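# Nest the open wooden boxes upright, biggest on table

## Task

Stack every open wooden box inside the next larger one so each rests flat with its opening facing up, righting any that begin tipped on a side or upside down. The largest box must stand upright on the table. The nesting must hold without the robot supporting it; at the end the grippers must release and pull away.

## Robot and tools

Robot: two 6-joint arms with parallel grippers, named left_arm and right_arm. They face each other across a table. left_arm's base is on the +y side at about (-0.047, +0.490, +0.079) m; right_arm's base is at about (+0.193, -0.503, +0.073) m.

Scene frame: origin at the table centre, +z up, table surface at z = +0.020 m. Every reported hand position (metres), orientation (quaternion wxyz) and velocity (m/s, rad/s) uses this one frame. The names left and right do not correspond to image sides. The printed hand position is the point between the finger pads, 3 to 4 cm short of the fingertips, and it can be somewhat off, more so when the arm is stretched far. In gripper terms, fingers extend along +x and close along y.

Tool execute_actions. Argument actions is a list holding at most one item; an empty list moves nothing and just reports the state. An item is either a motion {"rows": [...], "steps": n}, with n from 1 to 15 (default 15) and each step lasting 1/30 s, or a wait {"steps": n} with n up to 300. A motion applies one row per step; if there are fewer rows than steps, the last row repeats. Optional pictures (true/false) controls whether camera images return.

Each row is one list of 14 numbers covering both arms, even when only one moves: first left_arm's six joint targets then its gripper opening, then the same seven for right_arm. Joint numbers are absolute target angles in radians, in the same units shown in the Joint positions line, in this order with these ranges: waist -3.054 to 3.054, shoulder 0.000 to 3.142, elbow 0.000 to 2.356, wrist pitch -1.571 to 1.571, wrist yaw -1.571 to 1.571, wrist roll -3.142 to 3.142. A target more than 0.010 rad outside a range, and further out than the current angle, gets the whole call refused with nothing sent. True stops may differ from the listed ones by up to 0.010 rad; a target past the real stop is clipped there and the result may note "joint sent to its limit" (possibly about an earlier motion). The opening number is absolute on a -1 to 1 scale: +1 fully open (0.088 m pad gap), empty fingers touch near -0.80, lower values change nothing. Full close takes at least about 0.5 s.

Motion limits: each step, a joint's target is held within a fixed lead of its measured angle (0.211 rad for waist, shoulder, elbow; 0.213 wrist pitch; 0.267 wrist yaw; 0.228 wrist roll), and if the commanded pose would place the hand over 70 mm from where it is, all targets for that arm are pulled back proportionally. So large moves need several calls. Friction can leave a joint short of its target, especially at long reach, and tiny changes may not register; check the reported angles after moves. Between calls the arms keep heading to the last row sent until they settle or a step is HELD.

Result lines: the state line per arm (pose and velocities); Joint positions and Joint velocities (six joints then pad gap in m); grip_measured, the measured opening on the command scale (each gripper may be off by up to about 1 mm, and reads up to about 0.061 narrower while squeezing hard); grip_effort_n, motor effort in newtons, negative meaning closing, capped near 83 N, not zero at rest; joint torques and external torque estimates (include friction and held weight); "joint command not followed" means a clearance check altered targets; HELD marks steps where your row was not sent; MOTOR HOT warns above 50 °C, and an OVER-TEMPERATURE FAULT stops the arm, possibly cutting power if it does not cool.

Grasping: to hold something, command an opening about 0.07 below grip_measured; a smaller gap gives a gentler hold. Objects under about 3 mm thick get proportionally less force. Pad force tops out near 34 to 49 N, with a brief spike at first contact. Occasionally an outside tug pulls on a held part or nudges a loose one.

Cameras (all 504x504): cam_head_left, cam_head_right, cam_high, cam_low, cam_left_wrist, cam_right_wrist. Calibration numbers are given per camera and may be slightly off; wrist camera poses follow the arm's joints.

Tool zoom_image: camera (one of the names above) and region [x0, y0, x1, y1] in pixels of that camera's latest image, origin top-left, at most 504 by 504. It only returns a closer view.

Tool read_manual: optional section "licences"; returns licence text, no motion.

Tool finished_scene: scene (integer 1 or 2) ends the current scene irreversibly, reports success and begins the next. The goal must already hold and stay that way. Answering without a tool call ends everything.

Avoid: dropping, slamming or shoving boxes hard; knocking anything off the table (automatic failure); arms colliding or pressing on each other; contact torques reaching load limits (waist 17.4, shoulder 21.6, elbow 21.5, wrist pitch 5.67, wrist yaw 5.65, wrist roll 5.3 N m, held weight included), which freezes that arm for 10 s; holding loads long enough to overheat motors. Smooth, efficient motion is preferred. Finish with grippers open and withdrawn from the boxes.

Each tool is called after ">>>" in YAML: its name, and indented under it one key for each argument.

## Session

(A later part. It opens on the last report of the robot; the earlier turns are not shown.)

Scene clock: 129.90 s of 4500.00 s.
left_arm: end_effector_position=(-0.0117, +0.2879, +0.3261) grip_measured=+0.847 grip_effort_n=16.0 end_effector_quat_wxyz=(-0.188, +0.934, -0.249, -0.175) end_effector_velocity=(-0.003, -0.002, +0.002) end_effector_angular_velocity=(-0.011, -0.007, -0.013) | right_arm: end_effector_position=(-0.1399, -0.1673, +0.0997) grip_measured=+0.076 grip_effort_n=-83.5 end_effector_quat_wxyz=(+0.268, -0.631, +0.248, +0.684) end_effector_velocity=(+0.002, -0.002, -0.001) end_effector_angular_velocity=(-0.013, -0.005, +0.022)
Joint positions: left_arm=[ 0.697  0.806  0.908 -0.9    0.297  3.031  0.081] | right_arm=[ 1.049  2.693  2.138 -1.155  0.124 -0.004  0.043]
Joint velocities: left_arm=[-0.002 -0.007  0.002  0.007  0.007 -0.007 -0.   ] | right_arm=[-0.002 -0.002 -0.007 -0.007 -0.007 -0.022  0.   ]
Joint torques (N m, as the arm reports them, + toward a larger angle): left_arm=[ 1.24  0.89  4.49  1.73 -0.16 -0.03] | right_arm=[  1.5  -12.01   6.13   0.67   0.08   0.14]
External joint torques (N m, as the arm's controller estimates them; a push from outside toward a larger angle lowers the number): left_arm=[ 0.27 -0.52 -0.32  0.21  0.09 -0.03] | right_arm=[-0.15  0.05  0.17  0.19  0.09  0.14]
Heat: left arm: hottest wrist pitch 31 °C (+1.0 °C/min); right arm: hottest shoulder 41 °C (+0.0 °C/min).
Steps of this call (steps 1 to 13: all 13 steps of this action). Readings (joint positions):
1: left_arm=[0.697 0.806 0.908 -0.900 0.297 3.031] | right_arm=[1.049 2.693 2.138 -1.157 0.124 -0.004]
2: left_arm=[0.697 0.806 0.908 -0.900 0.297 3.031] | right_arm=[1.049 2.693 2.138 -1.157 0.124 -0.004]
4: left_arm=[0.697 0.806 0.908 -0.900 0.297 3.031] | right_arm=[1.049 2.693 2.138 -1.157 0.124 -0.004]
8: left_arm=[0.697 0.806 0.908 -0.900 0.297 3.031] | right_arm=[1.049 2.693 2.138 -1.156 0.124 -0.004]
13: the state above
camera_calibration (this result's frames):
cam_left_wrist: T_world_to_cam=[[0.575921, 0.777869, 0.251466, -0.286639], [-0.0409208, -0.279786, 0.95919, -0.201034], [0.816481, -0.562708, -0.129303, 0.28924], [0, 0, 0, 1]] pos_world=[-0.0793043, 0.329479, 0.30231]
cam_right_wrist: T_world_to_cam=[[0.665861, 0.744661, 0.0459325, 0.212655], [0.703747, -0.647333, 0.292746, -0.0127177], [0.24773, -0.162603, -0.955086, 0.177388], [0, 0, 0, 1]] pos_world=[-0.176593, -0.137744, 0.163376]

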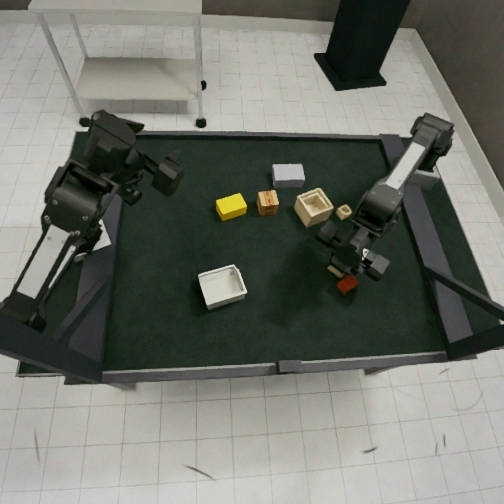

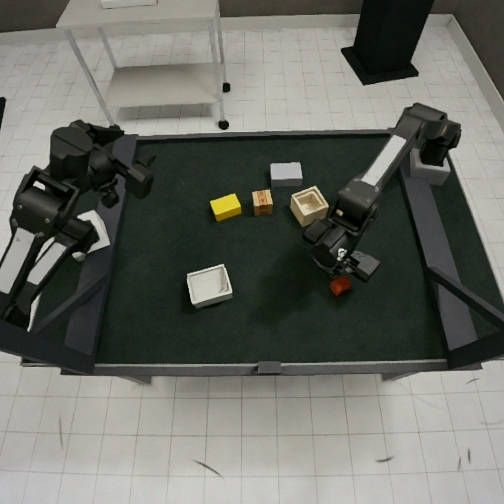

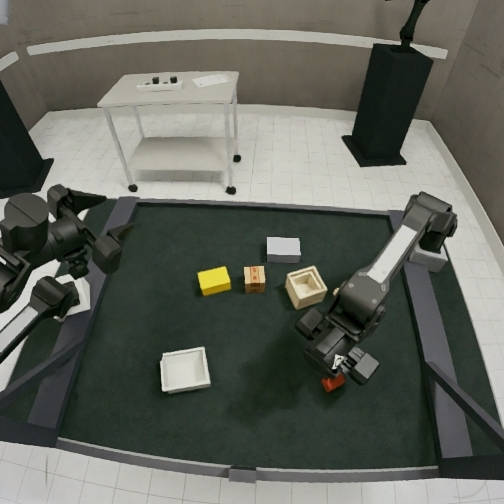

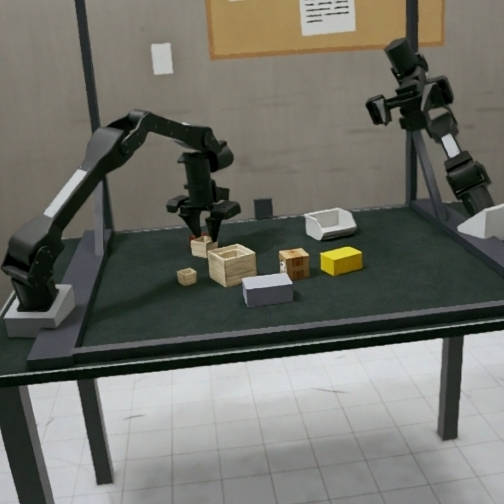

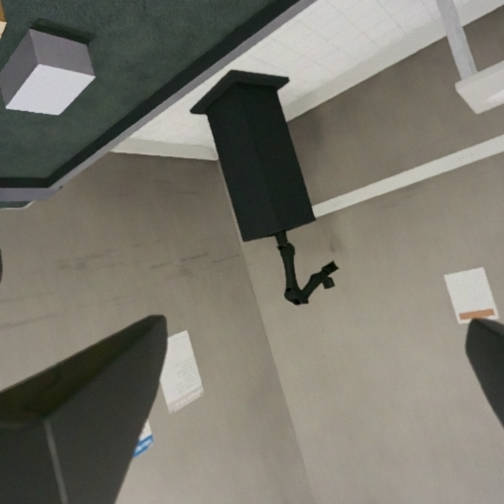

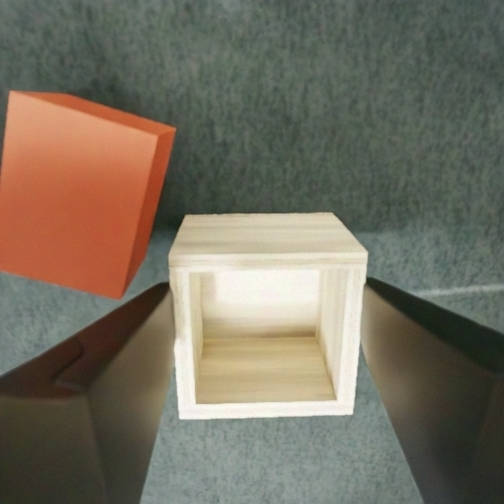

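>>> execute_actions:
  actions:
    - {"rows":[[0.7,0.8,0.9,-0.9,0.3,3.03,0.85,1.048,2.66,2.14,-1.17,0.126,0,-0.2],[0.7,0.8,0.9,-0.9,0.3,3.03,0.85,1.048,2.63,2.14,-1.19,0.126,0,-0.2],[0.7,0.8,0.9,-0.9,0.3,3.03,0.85,1.048,2.60,2.14,-1.21,0.126,0,-0.2],[0.7,0.8,0.9,-0.9,0.3,3.03,0.85,1.048,2.57,2.13,-1.24,0.126,0,-0.2],[0.7,0.8,0.9,-0.9,0.3,3.03,0.85,1.048,2.54,2.12,-1.27,0.126,0,-0.2],[0.7,0.8,0.9,-0.9,0.3,3.03,0.85,1.048,2.51,2.11,-1.30,0.126,0,-0.2],[0.7,0.8,0.9,-0.9,0.3,3.03,0.85,1.04,2.48,2.10,-1.33,0.13,0,-0.2],[0.7,0.8,0.9,-0.9,0.3,3.03,0.85,1.02,2.45,2.09,-1.35,0.14,0,-0.2],[0.7,0.8,0.9,-0.9,0.3,3.03,0.85,0.99,2.43,2.08,-1.37,0.14,0,-0.2],[0.7,0.8,0.9,-0.9,0.3,3.03,0.85,0.96,2.41,2.07,-1.38,0.15,0.02,-0.2],[0.7,0.8,0.9,-0.9,0.3,3.03,0.85,0.93,2.39,2.06,-1.39,0.15,0.03,-0.2],[0.7,0.8,0.9,-0.9,0.3,3.03,0.85,0.90,2.38,2.05,-1.39,0.16,0.04,-0.2],[0.7,0.8,0.9,-0.9,0.3,3.03,0.85,0.87,2.37,2.04,-1.39,0.16,0.04,-0.2],[0.7,0.8,0.9,-0.9,0.3,3.03,0.85,0.84,2.36,2.03,-1.39,0.17,0.05,-0.2],[0.7,0.8,0.9,-0.9,0.3,3.03,0.85,0.81,2.36,2.02,-1.39,0.17,0.05,-0.2]]}
  pictures: false

>>> execute_actions:
  actions:
    - {"rows":[[0.7,0.8,0.9,-0.9,0.3,3.03,0.85,0.79,2.36,2.01,-1.39,0.18,0.06,-0.2],[0.7,0.8,0.9,-0.9,0.3,3.03,0.85,0.77,2.36,2.0,-1.39,0.18,0.06,-0.2],[0.7,0.8,0.9,-0.9,0.3,3.03,0.85,0.75,2.36,2.0,-1.38,0.19,0.07,-0.2],[0.7,0.8,0.9,-0.9,0.3,3.03,0.85,0.73,2.36,2.0,-1.38,0.19,0.07,-0.2],[0.7,0.8,0.9,-0.9,0.3,3.03,0.85,0.715,2.36,2.0,-1.38,0.193,0.07,-0.2],[0.7,0.8,0.9,-0.9,0.3,3.03,0.85,0.70,2.36,2.0,-1.375,0.193,0.07,-0.2]],"steps":14}

Scene clock: 131.80 s of 4500.00 s.
left_arm: end_effector_position=(-0.0117, +0.2879, +0.3261) grip_measured=+0.847 grip_effort_n=16.0 end_effector_quat_wxyz=(-0.188, +0.934, -0.249, -0.175) end_effector_velocity=(+0.002, +0.002, -0.002) end_effector_angular_velocity=(+0.005, +0.003, +0.021) | right_arm: end_effector_position=(-0.0346, -0.1504, +0.2096) grip_measured=+0.076 grip_effort_n=-83.5 end_effector_quat_wxyz=(+0.332, -0.602, +0.306, +0.659) end_effector_velocity=(+0.457, +0.232, -0.022) end_effector_angular_velocity=(-0.208, -0.090, -1.207)
Joint positions: left_arm=[ 0.697  0.806  0.908 -0.9    0.297  3.031  0.081] | right_arm=[ 0.901  2.372  2.068 -1.378  0.156  0.034  0.043]
Joint velocities: left_arm=[-0.007  0.002 -0.002 -0.007 -0.022 -0.007  0.   ] | right_arm=[-1.082 -0.32  -0.276 -0.095  0.168  0.154  0.   ]
Joint torques (N m, as the arm reports them, + toward a larger angle): left_arm=[ 1.24  0.88  4.47  1.72 -0.15 -0.02] | right_arm=[ 1.23 -9.11  3.33  0.31  0.09  0.12]
External joint torques (N m, as the arm's controller estimates them; a push from outside toward a larger angle lowers the number): left_arm=[ 0.24 -0.6  -0.3   0.2   0.11 -0.03] | right_arm=[-0.29 -1.63 -1.03 -0.08  0.11  0.12]
Heat: left arm: hottest wrist pitch 31 °C (+1.0 °C/min); right arm: hottest shoulder 42 °C (+1.0 °C/min).
Steps of this call (steps 1 to 15: the robot went on to your last target; steps 16 to 42: nothing new was sent; steps 43 to 57: all 15 steps of this action). Readings (joint positions):
43: left_arm=[0.697 0.806 0.908 -0.900 0.297 3.031] | right_arm=[1.049 2.692 2.138 -1.155 0.124 -0.004]
44: left_arm=[0.697 0.806 0.908 -0.900 0.297 3.031] | right_arm=[1.049 2.687 2.138 -1.160 0.124 -0.004]
46: left_arm=[0.697 0.806 0.908 -0.900 0.297 3.031] | right_arm=[1.049 2.667 2.136 -1.192 0.124 -0.004]
50: left_arm=[0.697 0.806 0.908 -0.900 0.297 3.031] | right_arm=[1.048 2.560 2.115 -1.287 0.125 -0.004]
57: the state above

Scene clock: 132.27 s of 4500.00 s.
left_arm: end_effector_position=(-0.0117, +0.2879, +0.3261) grip_measured=+0.847 grip_effort_n=16.0 end_effector_quat_wxyz=(-0.188, +0.934, -0.249, -0.175) end_effector_velocity=(-0.002, -0.000, -0.002) end_effector_angular_velocity=(-0.005, +0.009, -0.004) | right_arm: end_effector_position=(+0.0494, -0.1155, +0.1828) grip_measured=+0.076 grip_effort_n=-83.5 end_effector_quat_wxyz=(+0.388, -0.590, +0.386, +0.594) end_effector_velocity=(-0.017, -0.013, +0.002) end_effector_angular_velocity=(-0.015, -0.008, +0.072)
Joint positions: left_arm=[ 0.697  0.806  0.908 -0.9    0.297  3.031  0.081] | right_arm=[ 0.697  2.36   2.008 -1.378  0.193  0.065  0.043]
Joint velocities: left_arm=[-0.002 -0.007 -0.002 -0.007  0.007 -0.007 -0.   ] | right_arm=[ 0.046  0.002 -0.002 -0.022 -0.007 -0.022 -0.   ]
Joint torques (N m, as the arm reports them, + toward a larger angle): left_arm=[ 1.23  0.91  4.45  1.73 -0.16 -0.03] | right_arm=[  2.47 -10.74   5.01   0.67   0.03   0.15]
External joint torques (N m, as the arm's controller estimates them; a push from outside toward a larger angle lowers the number): left_arm=[ 0.24 -0.53 -0.34  0.21  0.1  -0.04] | right_arm=[ 0.31 -0.54 -0.71  0.33  0.03  0.15]
Heat: left arm: hottest wrist pitch 31 °C (+1.0 °C/min); right arm: hottest shoulder 42 °C (+1.0 °C/min).
Steps of this call (steps 1 to 14: all 14 steps of this action). Readings (joint positions):
1: left_arm=[0.697 0.806 0.908 -0.900 0.297 3.031] | right_arm=[0.865 2.364 2.059 -1.381 0.163 0.039]
2: left_arm=[0.697 0.806 0.908 -0.900 0.297 3.031] | right_arm=[0.831 2.360 2.048 -1.382 0.171 0.045]
4: left_arm=[0.697 0.806 0.908 -0.900 0.297 3.031] | right_arm=[0.773 2.360 2.028 -1.384 0.182 0.056]
8: left_arm=[0.697 0.806 0.908 -0.900 0.297 3.031] | right_arm=[0.703 2.360 2.008 -1.381 0.191 0.064]
14: the state above
camera_calibration (this result's frames):
cam_left_wrist: T_world_to_cam=[[0.575921, 0.777869, 0.251466, -0.286639], [-0.0409208, -0.279786, 0.95919, -0.201034], [0.816481, -0.562708, -0.129303, 0.28924], [0, 0, 0, 1]] pos_world=[-0.0793043, 0.329479, 0.30231]
cam_right_wrist: T_world_to_cam=[[0.90619, 0.420522, 0.0445119, -0.00490757], [0.377494, -0.851892, 0.363013, -0.157125], [0.190574, -0.312155, -0.93072, 0.199415], [0, 0, 0, 1]] pos_world=[0.0257575, -0.0695411, 0.242857]

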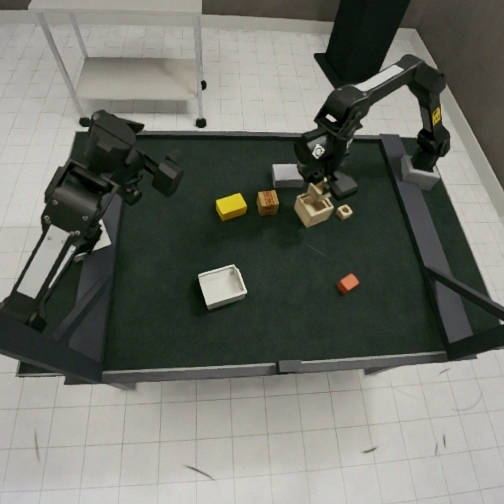

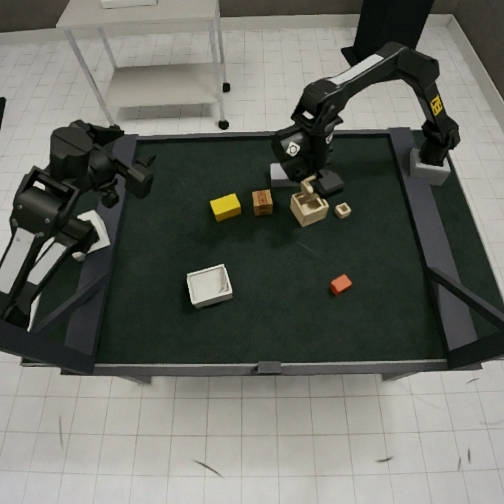

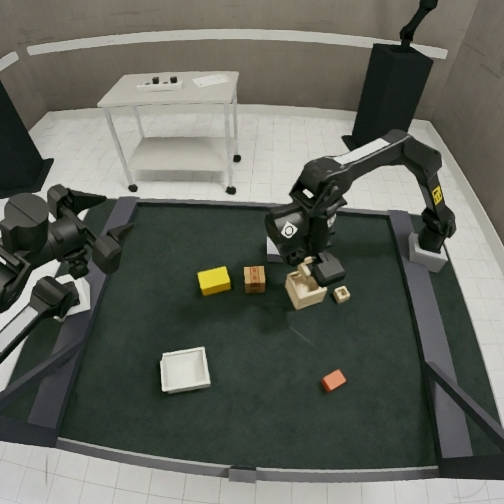

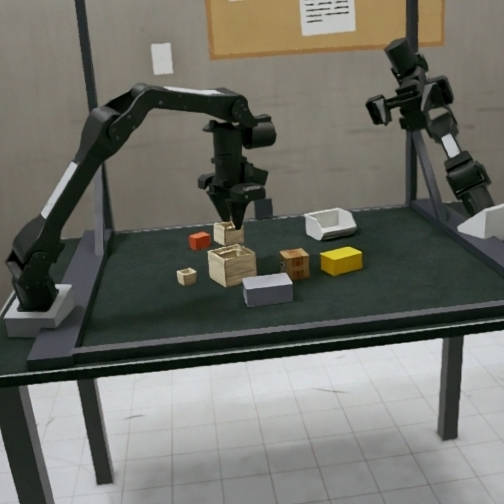

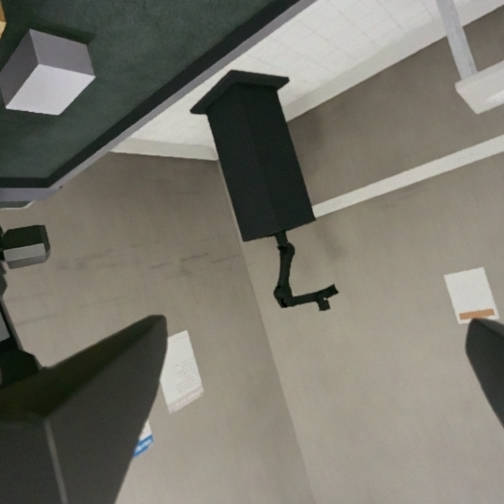

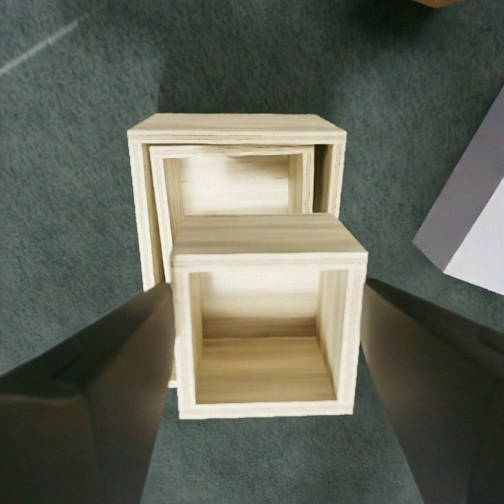

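>>> execute_actions:
  actions:
    - {"rows":[[0.7,0.8,0.9,-0.9,0.3,3.03,0.85,0.71,2.37,1.99,-1.36,0.193,0.07,-0.2],[0.7,0.8,0.9,-0.9,0.3,3.03,0.85,0.71,2.37,1.975,-1.34,0.193,0.07,-0.2],[0.7,0.8,0.9,-0.9,0.3,3.03,0.85,0.71,2.375,1.96,-1.32,0.193,0.07,-0.2],[0.7,0.8,0.9,-0.9,0.3,3.03,0.85,0.71,2.38,1.945,-1.31,0.193,0.07,-0.2],[0.7,0.8,0.9,-0.9,0.3,3.03,0.85,0.71,2.38,1.93,-1.30,0.193,0.07,-0.2]],"steps":13}

>>> zoom_image:
  camera: "cam_low"
  region: [190,200,290,300]

Scene clock: 134.40 s of 4500.00 s.
left_arm: end_effector_position=(-0.0117, +0.2879, +0.3261) grip_measured=+0.847 grip_effort_n=16.0 end_effector_quat_wxyz=(-0.188, +0.934, -0.249, -0.175) end_effector_velocity=(-0.001, +0.003, -0.004) end_effector_angular_velocity=(-0.009, +0.024, +0.024) | right_arm: end_effector_position=(+0.0410, -0.1176, +0.1645) grip_measured=+0.076 grip_effort_n=-83.5 end_effector_quat_wxyz=(+0.386, -0.591, +0.382, +0.596) end_effector_velocity=(-0.004, +0.003, +0.001) end_effector_angular_velocity=(+0.016, +0.016, +0.006)
Joint positions: left_arm=[ 0.697  0.806  0.908 -0.9    0.297  3.031  0.081] | right_arm=[ 0.709  2.366  1.94  -1.303  0.193  0.066  0.043]
Joint velocities: left_arm=[-0.002 -0.002 -0.002 -0.022 -0.007 -0.022 -0.001] | right_arm=[ 0.002 -0.002 -0.002  0.022 -0.007 -0.007 -0.   ]
Joint torques (N m, as the arm reports them, + toward a larger angle): left_arm=[ 1.22  0.89  4.46  1.72 -0.16 -0.02] | right_arm=[ 2.39 -9.22  4.77  0.6   0.01  0.15]
External joint torques (N m, as the arm's controller estimates them; a push from outside toward a larger angle lowers the number): left_arm=[ 0.23 -0.59 -0.29  0.21  0.1  -0.03] | right_arm=[-0.03  1.06 -1.    0.27  0.03  0.15]
Heat: left arm: hottest wrist pitch 31 °C (+1.0 °C/min); right arm: hottest shoulder 42 °C (+1.0 °C/min).
Steps of this call (steps 1 to 15: the robot went on to your last target; steps 16 to 51: nothing new was sent; steps 52 to 64: all 13 steps of this action). Readings (joint positions):
52: left_arm=[0.697 0.806 0.908 -0.900 0.297 3.031] | right_arm=[0.700 2.360 2.007 -1.375 0.193 0.066]
53: left_arm=[0.697 0.806 0.908 -0.900 0.297 3.031] | right_arm=[0.701 2.360 2.003 -1.368 0.193 0.066]
55: left_arm=[0.697 0.806 0.908 -0.900 0.297 3.031] | right_arm=[0.704 2.360 1.988 -1.341 0.193 0.066]
59: left_arm=[0.697 0.806 0.908 -0.900 0.297 3.031] | right_arm=[0.709 2.363 1.948 -1.312 0.193 0.066]
64: the state above
camera_calibration (this result's frames):
cam_left_wrist: T_world_to_cam=[[0.575921, 0.777869, 0.251466, -0.286639], [-0.0409208, -0.279786, 0.95919, -0.201034], [0.816481, -0.562708, -0.129303, 0.28924], [0, 0, 0, 1]] pos_world=[-0.0793043, 0.329479, 0.30231]
cam_right_wrist: T_world_to_cam=[[0.90165, 0.429983, 0.0462848, 0.00551592], [0.38635, -0.848966, 0.360543, -0.148716], [0.194321, -0.307201, -0.931594, 0.183847], [0, 0, 0, 1]] pos_world=[0.0167576, -0.0721483, 0.224634]

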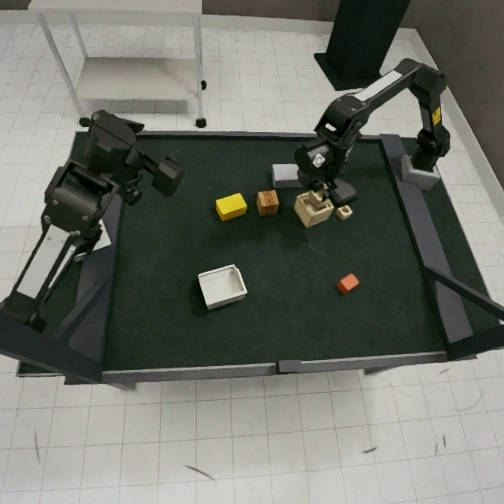

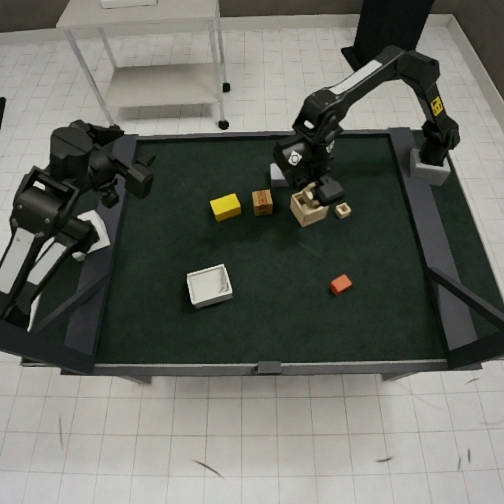

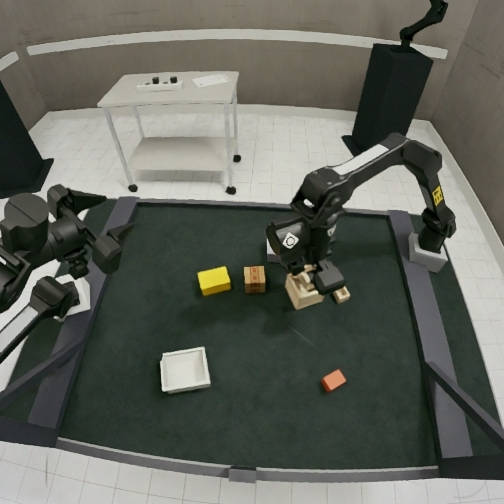

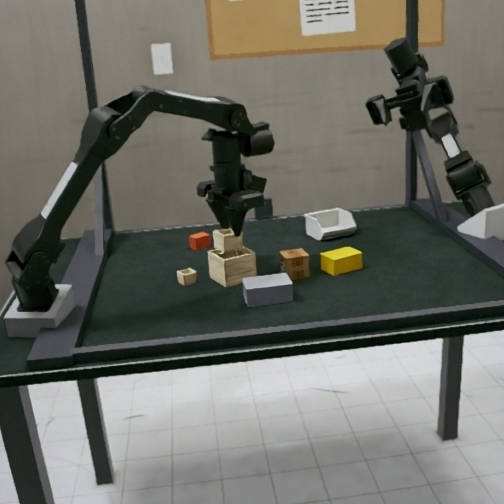

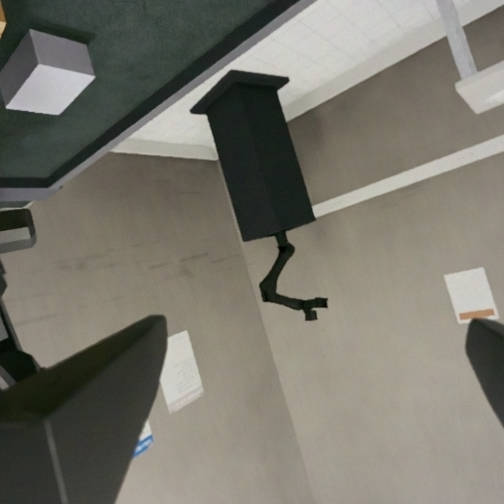

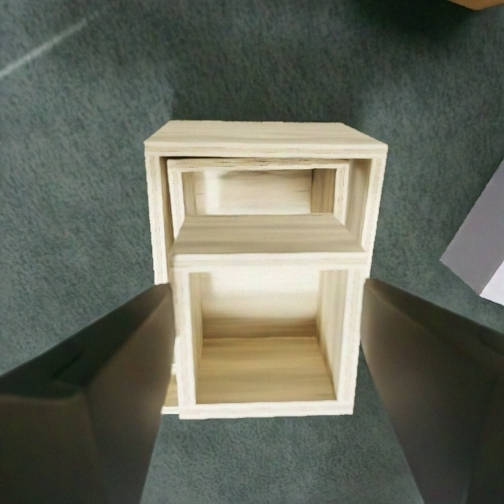

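Region (190, 200, 290, 300) of cam_low's 504x504 image, scaled by 5.040, with more detail than that image has.

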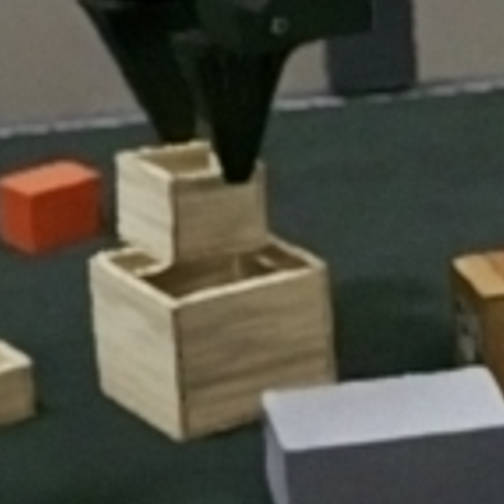

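>>> execute_actions:
  actions:
    - {"rows":[[0.7,0.8,0.9,-0.9,0.3,3.03,0.85,0.709,2.385,1.93,-1.27,0.193,0.095,-0.2],[0.7,0.8,0.9,-0.9,0.3,3.03,0.85,0.709,2.385,1.93,-1.26,0.193,0.095,-0.2],[0.7,0.8,0.9,-0.9,0.3,3.03,0.85,0.707,2.39,1.915,-1.25,0.193,0.095,-0.2],[0.7,0.8,0.9,-0.9,0.3,3.03,0.85,0.705,2.39,1.90,-1.235,0.193,0.095,-0.2]],"steps":12}

>>> zoom_image:
  camera: "cam_low"
  region: [190,200,290,300]

Scene clock: 136.10 s of 4500.00 s.
left_arm: end_effector_position=(-0.0117, +0.2879, +0.3261) grip_measured=+0.847 grip_effort_n=16.0 end_effector_quat_wxyz=(-0.188, +0.934, -0.249, -0.175) end_effector_velocity=(-0.001, -0.000, -0.003) end_effector_angular_velocity=(-0.004, +0.014, -0.002) | right_arm: end_effector_position=(+0.0362, -0.1124, +0.1539) grip_measured=+0.076 grip_effort_n=-83.5 end_effector_quat_wxyz=(+0.399, -0.577, +0.387, +0.598) end_effector_velocity=(+0.001, +0.001, -0.002) end_effector_angular_velocity=(-0.003, +0.008, -0.015)
Joint positions: left_arm=[ 0.697  0.806  0.908 -0.9    0.297  3.031  0.081] | right_arm=[ 0.708  2.374  1.909 -1.239  0.193  0.091  0.043]
Joint velocities: left_arm=[-0.002 -0.002 -0.002 -0.007  0.007 -0.007 -0.   ] | right_arm=[-0.007  0.002 -0.002  0.007 -0.007  0.007 -0.   ]
Joint torques (N m, as the arm reports them, + toward a larger angle): left_arm=[ 1.26  0.89  4.46  1.73 -0.15 -0.03] | right_arm=[ 1.97 -9.17  5.05  0.65  0.02  0.15]
External joint torques (N m, as the arm's controller estimates them; a push from outside toward a larger angle lowers the number): left_arm=[ 0.26 -0.62 -0.29  0.21  0.11 -0.04] | right_arm=[-0.23  1.34 -0.85  0.23  0.01  0.15]
Heat: left arm: hottest wrist pitch 31 °C (+1.0 °C/min); right arm: hottest shoulder 42 °C (+1.0 °C/min).
Steps of this call (steps 1 to 15: the robot went on to your last target; steps 16 to 39: nothing new was sent; steps 40 to 51: all 12 steps of this action). Readings (joint positions):
40: left_arm=[0.697 0.806 0.908 -0.900 0.297 3.031] | right_arm=[0.709 2.366 1.939 -1.299 0.193 0.070]
41: left_arm=[0.697 0.806 0.908 -0.900 0.297 3.031] | right_arm=[0.709 2.366 1.939 -1.288 0.193 0.077]
43: left_arm=[0.697 0.806 0.908 -0.900 0.297 3.031] | right_arm=[0.709 2.367 1.933 -1.263 0.193 0.085]
47: left_arm=[0.697 0.806 0.908 -0.900 0.297 3.031] | right_arm=[0.709 2.370 1.915 -1.243 0.193 0.089]
51: the state above
camera_calibration (this result's frames):
cam_left_wrist: T_world_to_cam=[[0.575921, 0.777869, 0.251466, -0.286639], [-0.0409208, -0.279786, 0.95919, -0.201034], [0.816481, -0.562708, -0.129303, 0.28924], [0, 0, 0, 1]] pos_world=[-0.0793043, 0.329479, 0.30231]
cam_right_wrist: T_world_to_cam=[[0.914884, 0.401303, 0.0440875, 0.00468136], [0.364545, -0.868099, 0.336914, -0.136288], [0.173477, -0.292165, -0.940503, 0.180328], [0, 0, 0, 1]] pos_world=[0.0141177, -0.0675049, 0.21531]

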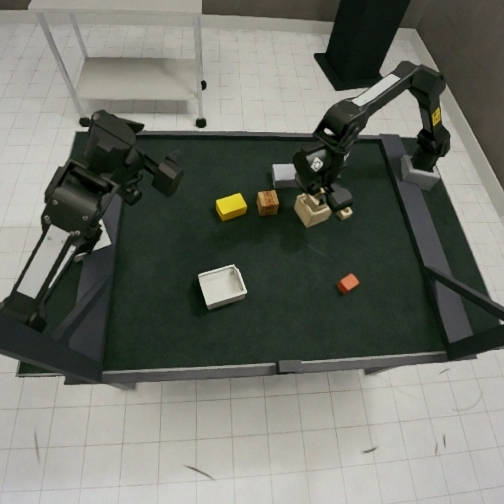

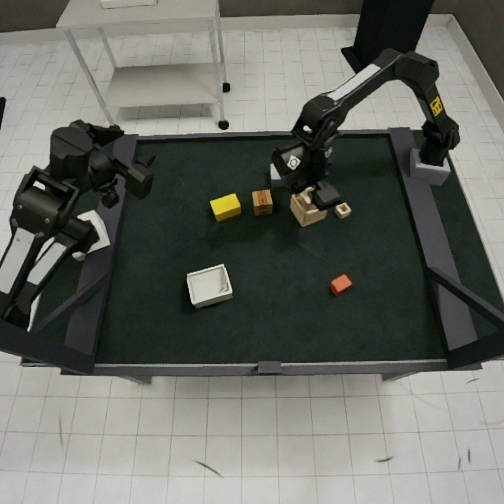

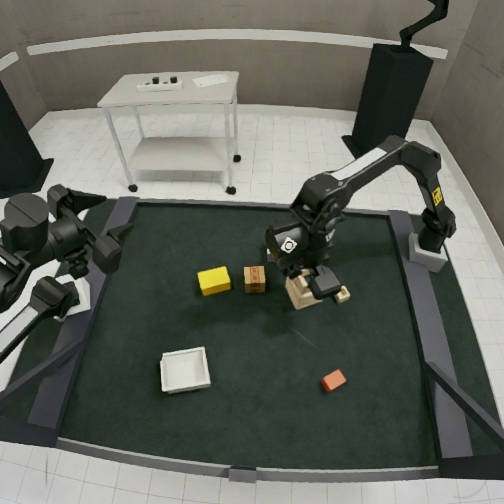

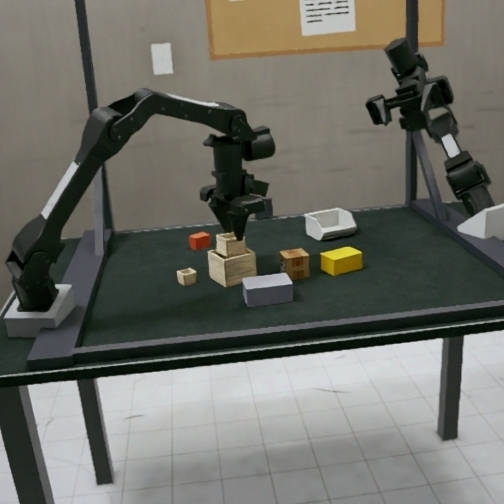

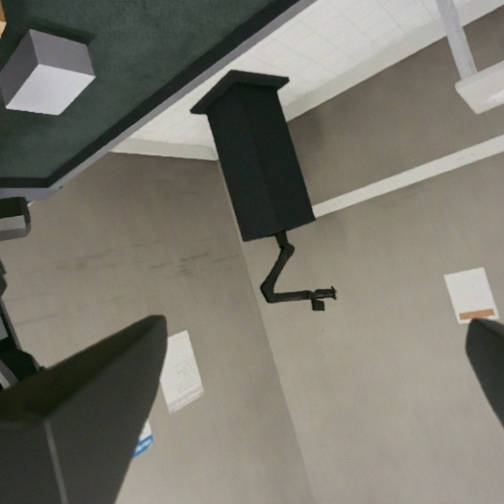

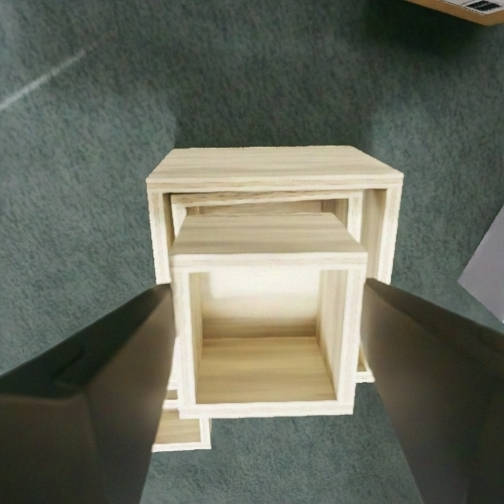

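Region (190, 200, 290, 300) of cam_low's 504x504 image, scaled by 5.040, with more detail than that image has.

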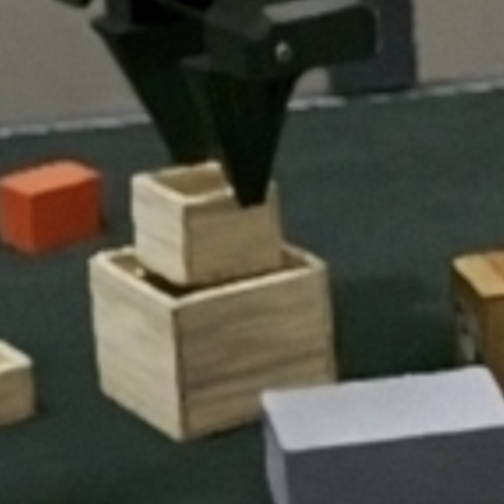

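>>> execute_actions:
  actions:
    - {"rows":[[0.7,0.8,0.9,-0.9,0.3,3.03,0.85,0.70,2.39,1.90,-1.24,0.193,0.058,-0.2],[0.7,0.8,0.9,-0.9,0.3,3.03,0.85,0.70,2.39,1.90,-1.24,0.193,0.058,-0.2],[0.7,0.8,0.9,-0.9,0.3,3.03,0.85,0.70,2.39,1.90,-1.24,0.193,0.058,-0.2],[0.7,0.8,0.9,-0.9,0.3,3.03,0.85,0.70,2.39,1.90,-1.24,0.193,0.058,-0.2],[0.7,0.8,0.9,-0.9,0.3,3.03,0.85,0.699,2.39,1.885,-1.23,0.193,0.058,-0.2],[0.7,0.8,0.9,-0.9,0.3,3.03,0.85,0.698,2.39,1.87,-1.215,0.193,0.058,-0.2],[0.7,0.8,0.9,-0.9,0.3,3.03,0.85,0.697,2.395,1.86,-1.20,0.193,0.058,-0.2]],"steps":15}

>>> zoom_image:
  camera: "cam_low"
  region: [190,200,290,300]

Scene clock: 137.50 s of 4500.00 s.
left_arm: end_effector_position=(-0.0117, +0.2879, +0.3261) grip_measured=+0.847 grip_effort_n=15.6 end_effector_quat_wxyz=(-0.188, +0.934, -0.249, -0.175) end_effector_velocity=(-0.004, -0.002, -0.003) end_effector_angular_velocity=(-0.017, +0.024, -0.014) | right_arm: end_effector_position=(+0.0382, -0.1137, +0.1411) grip_measured=+0.076 grip_effort_n=-83.5 end_effector_quat_wxyz=(+0.390, -0.585, +0.383, +0.599) end_effector_velocity=(+0.001, +0.002, -0.000) end_effector_angular_velocity=(+0.001, +0.010, -0.001)
Joint positions: left_arm=[ 0.697  0.806  0.908 -0.9    0.297  3.031  0.081] | right_arm=[ 0.7    2.379  1.869 -1.203  0.193  0.062  0.043]
Joint velocities: left_arm=[-0.007 -0.007 -0.002 -0.007  0.022 -0.022 -0.   ] | right_arm=[-0.007 -0.002 -0.002  0.007 -0.007 -0.007 -0.   ]
Joint torques (N m, as the arm reports them, + toward a larger angle): left_arm=[ 1.22  0.87  4.48  1.73 -0.16 -0.02] | right_arm=[ 2.02 -9.15  5.    0.68  0.04 -0.15]
External joint torques (N m, as the arm's controller estimates them; a push from outside toward a larger angle lowers the number): left_arm=[ 0.25 -0.6  -0.28  0.22  0.09 -0.03] | right_arm=[-0.14  1.22 -0.8   0.31  0.04 -0.15]
Heat: left arm: hottest wrist pitch 31 °C (+1.0 °C/min); right arm: hottest shoulder 42 °C (+1.0 °C/min).
Steps of this call (steps 1 to 15: the robot went on to your last target; steps 16 to 27: nothing new was sent; steps 28 to 42: all 15 steps of this action). Readings (joint positions):
28: left_arm=[0.697 0.806 0.908 -0.900 0.297 3.031] | right_arm=[0.708 2.374 1.909 -1.237 0.193 0.089]
29: left_arm=[0.697 0.806 0.908 -0.900 0.297 3.031] | right_arm=[0.707 2.374 1.909 -1.237 0.193 0.081]
31: left_arm=[0.697 0.806 0.908 -0.900 0.297 3.031] | right_arm=[0.705 2.374 1.909 -1.237 0.193 0.071]
35: left_arm=[0.697 0.806 0.908 -0.900 0.297 3.031] | right_arm=[0.702 2.374 1.888 -1.217 0.193 0.064]
42: the state above
camera_calibration (this result's frames):
cam_left_wrist: T_world_to_cam=[[0.575921, 0.777869, 0.251466, -0.286639], [-0.0409208, -0.279786, 0.95919, -0.201034], [0.816481, -0.562708, -0.129303, 0.28924], [0, 0, 0, 1]] pos_world=[-0.0793043, 0.329479, 0.30231]
cam_right_wrist: T_world_to_cam=[[0.905661, 0.421696, 0.0441748, 0.00661784], [0.381876, -0.856513, 0.347212, -0.134629], [0.184254, -0.297587, -0.936745, 0.165997], [0, 0, 0, 1]] pos_world=[0.0148325, -0.0687038, 0.201949]

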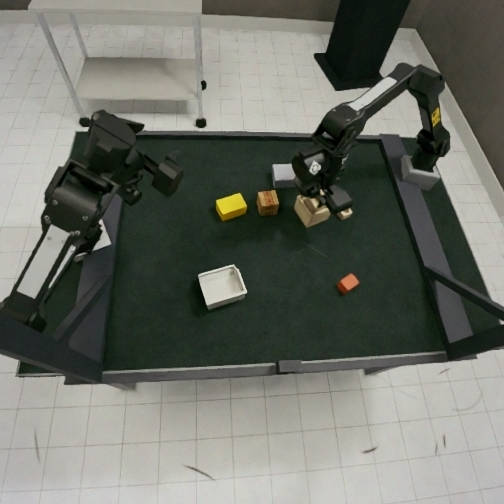

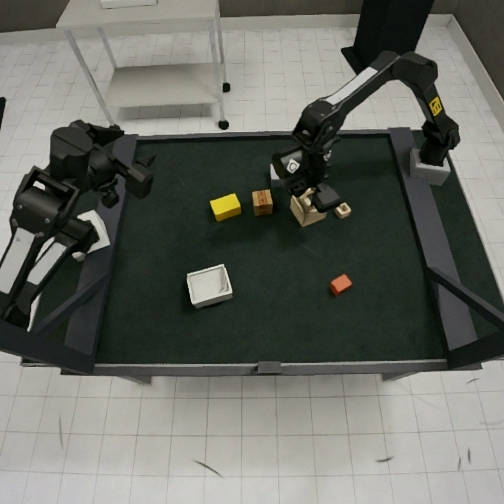

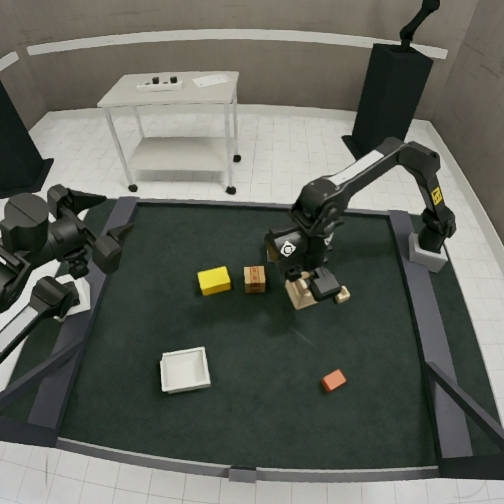

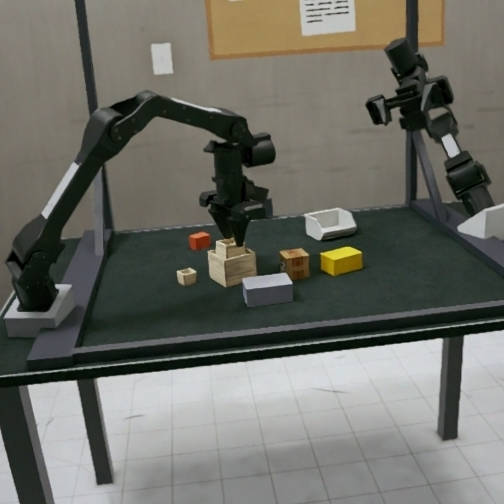

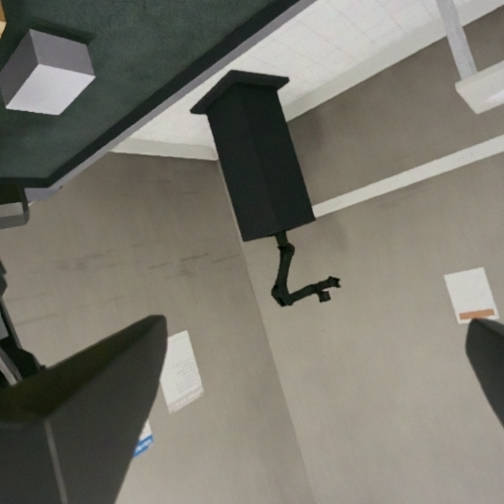

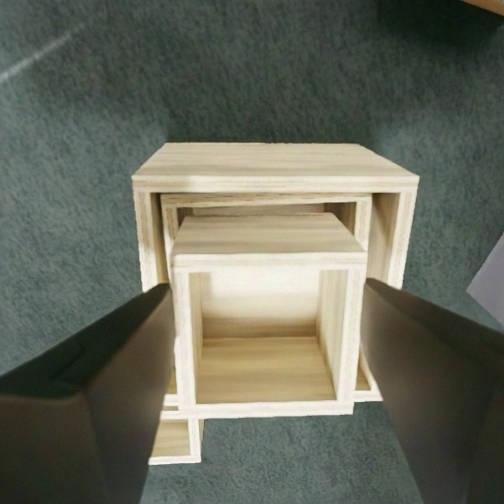

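Region (190, 200, 290, 300) of cam_low's 504x504 image, scaled by 5.040, with more detail than that image has.

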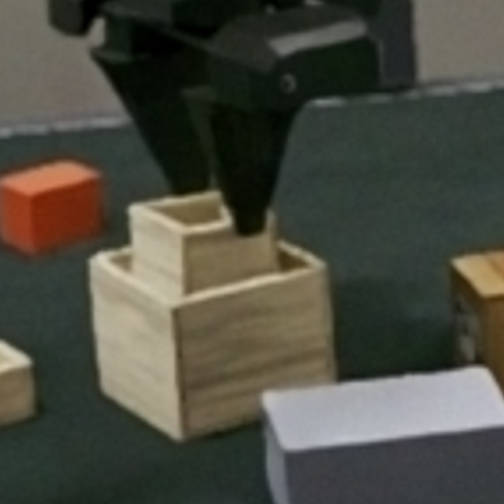

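>>> execute_actions:
  actions:
    - {"rows":[[0.7,0.8,0.9,-0.9,0.3,3.03,0.85,0.697,2.395,1.85,-1.185,0.193,0.058,-0.2],[0.7,0.8,0.9,-0.9,0.3,3.03,0.85,0.696,2.395,1.835,-1.17,0.193,0.058,-0.2],[0.7,0.8,0.9,-0.9,0.3,3.03,0.85,0.695,2.395,1.822,-1.155,0.193,0.058,-0.2]],"steps":11}

>>> zoom_image:
  camera: "cam_low"
  region: [190,200,290,300]

Scene clock: 138.47 s of 4500.00 s.
left_arm: end_effector_position=(-0.0117, +0.2879, +0.3261) grip_measured=+0.847 grip_effort_n=15.6 end_effector_quat_wxyz=(-0.188, +0.934, -0.249, -0.175) end_effector_velocity=(-0.000, +0.001, +0.002) end_effector_angular_velocity=(-0.010, -0.012, +0.005) | right_arm: end_effector_position=(+0.0372, -0.1138, +0.1313) grip_measured=+0.076 grip_effort_n=-83.5 end_effector_quat_wxyz=(+0.392, -0.582, +0.383, +0.601) end_effector_velocity=(+0.001, -0.002, +0.000) end_effector_angular_velocity=(-0.010, +0.003, +0.007)
Joint positions: left_arm=[ 0.697  0.806  0.908 -0.9    0.297  3.031  0.081] | right_arm=[ 0.697  2.38   1.832 -1.158  0.193  0.062  0.043]
Joint velocities: left_arm=[ 0.002 -0.007 -0.002  0.007 -0.007 -0.007 -0.   ] | right_arm=[-0.002 -0.002 -0.002 -0.007 -0.007 -0.007 -0.   ]
Joint torques (N m, as the arm reports them, + toward a larger angle): left_arm=[ 1.23  0.88  4.46  1.72 -0.15 -0.02] | right_arm=[ 2.27 -9.38  4.76  0.63  0.04 -0.12]
External joint torques (N m, as the arm's controller estimates them; a push from outside toward a larger angle lowers the number): left_arm=[ 0.23 -0.58 -0.3   0.21  0.11 -0.03] | right_arm=[-0.01  0.99 -0.99  0.26  0.05 -0.12]
Heat: left arm: hottest wrist pitch 31 °C (+1.0 °C/min); right arm: hottest shoulder 42 °C (+1.0 °C/min).
Steps of this call (steps 1 to 15: the robot went on to your last target; steps 16 to 18: nothing new was sent; steps 19 to 29: all 11 steps of this action). Readings (joint positions):
19: left_arm=[0.697 0.806 0.908 -0.900 0.297 3.031] | right_arm=[0.700 2.379 1.868 -1.200 0.193 0.062]
20: left_arm=[0.697 0.806 0.908 -0.900 0.297 3.031] | right_arm=[0.700 2.379 1.864 -1.193 0.193 0.062]
22: left_arm=[0.697 0.806 0.908 -0.900 0.297 3.031] | right_arm=[0.699 2.379 1.851 -1.173 0.193 0.062]
26: left_arm=[0.697 0.806 0.908 -0.900 0.297 3.031] | right_arm=[0.698 2.380 1.833 -1.162 0.193 0.062]
29: the state above
camera_calibration (this result's frames):
cam_left_wrist: T_world_to_cam=[[0.575921, 0.777869, 0.251466, -0.286639], [-0.0409208, -0.279786, 0.95919, -0.201034], [0.816481, -0.562708, -0.129303, 0.28924], [0, 0, 0, 1]] pos_world=[-0.0793043, 0.329479, 0.30231]
cam_right_wrist: T_world_to_cam=[[0.90725, 0.418334, 0.0435259, 0.0076434], [0.379963, -0.859584, 0.341678, -0.13048], [0.18035, -0.293449, -0.938809, 0.157857], [0, 0, 0, 1]] pos_world=[0.0141737, -0.069033, 0.192447]

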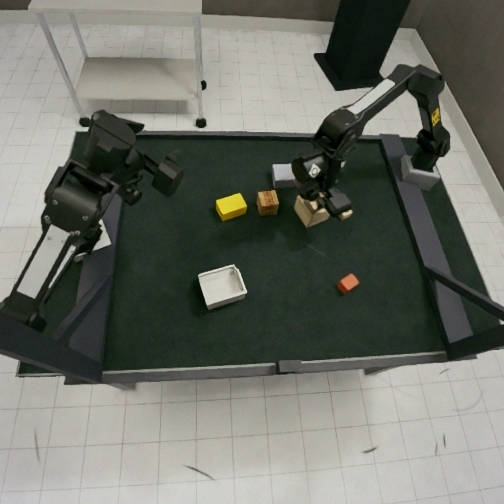

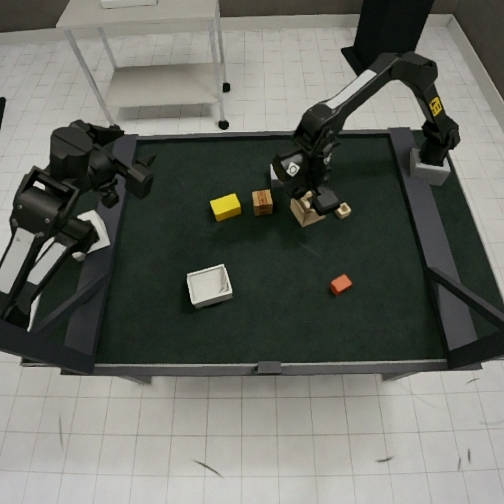

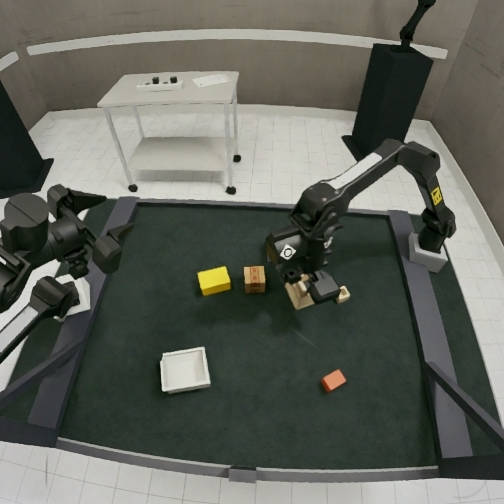

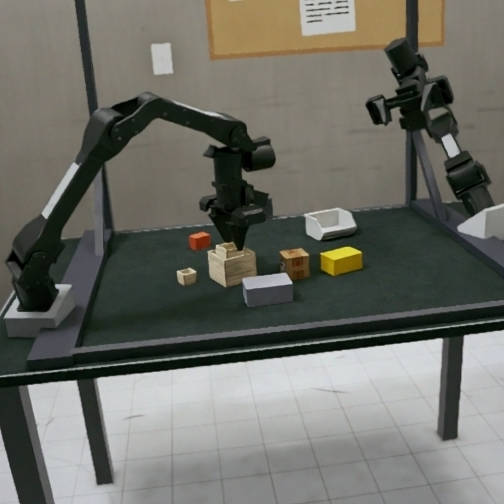

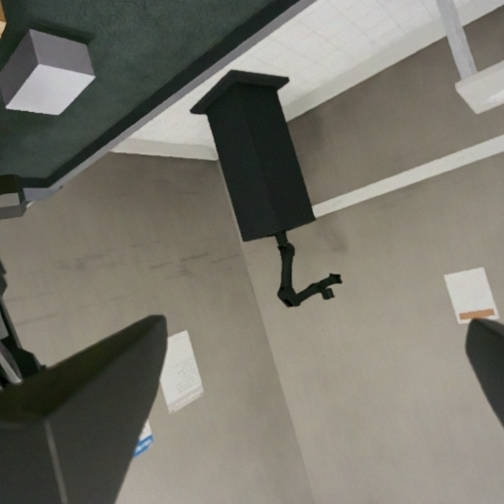

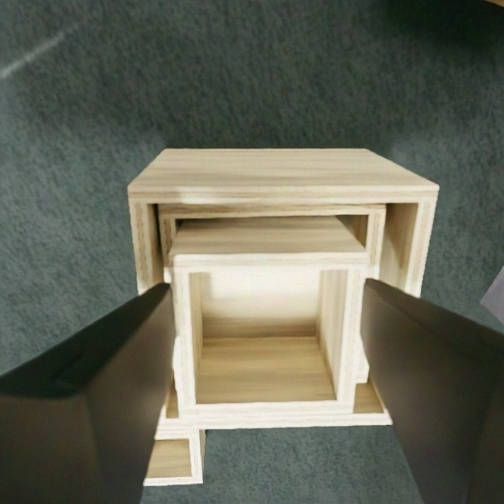

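Region (190, 200, 290, 300) of cam_low's 504x504 image, scaled by 5.040, with more detail than that image has.

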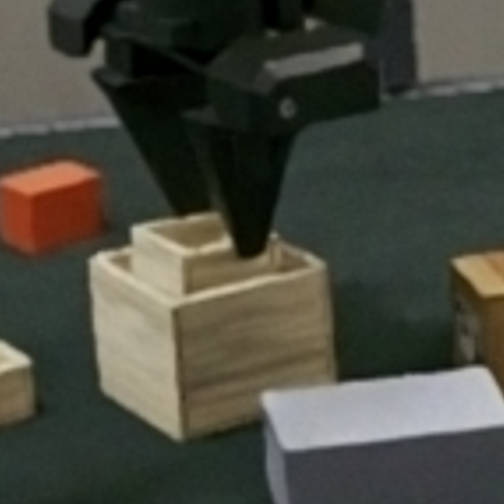

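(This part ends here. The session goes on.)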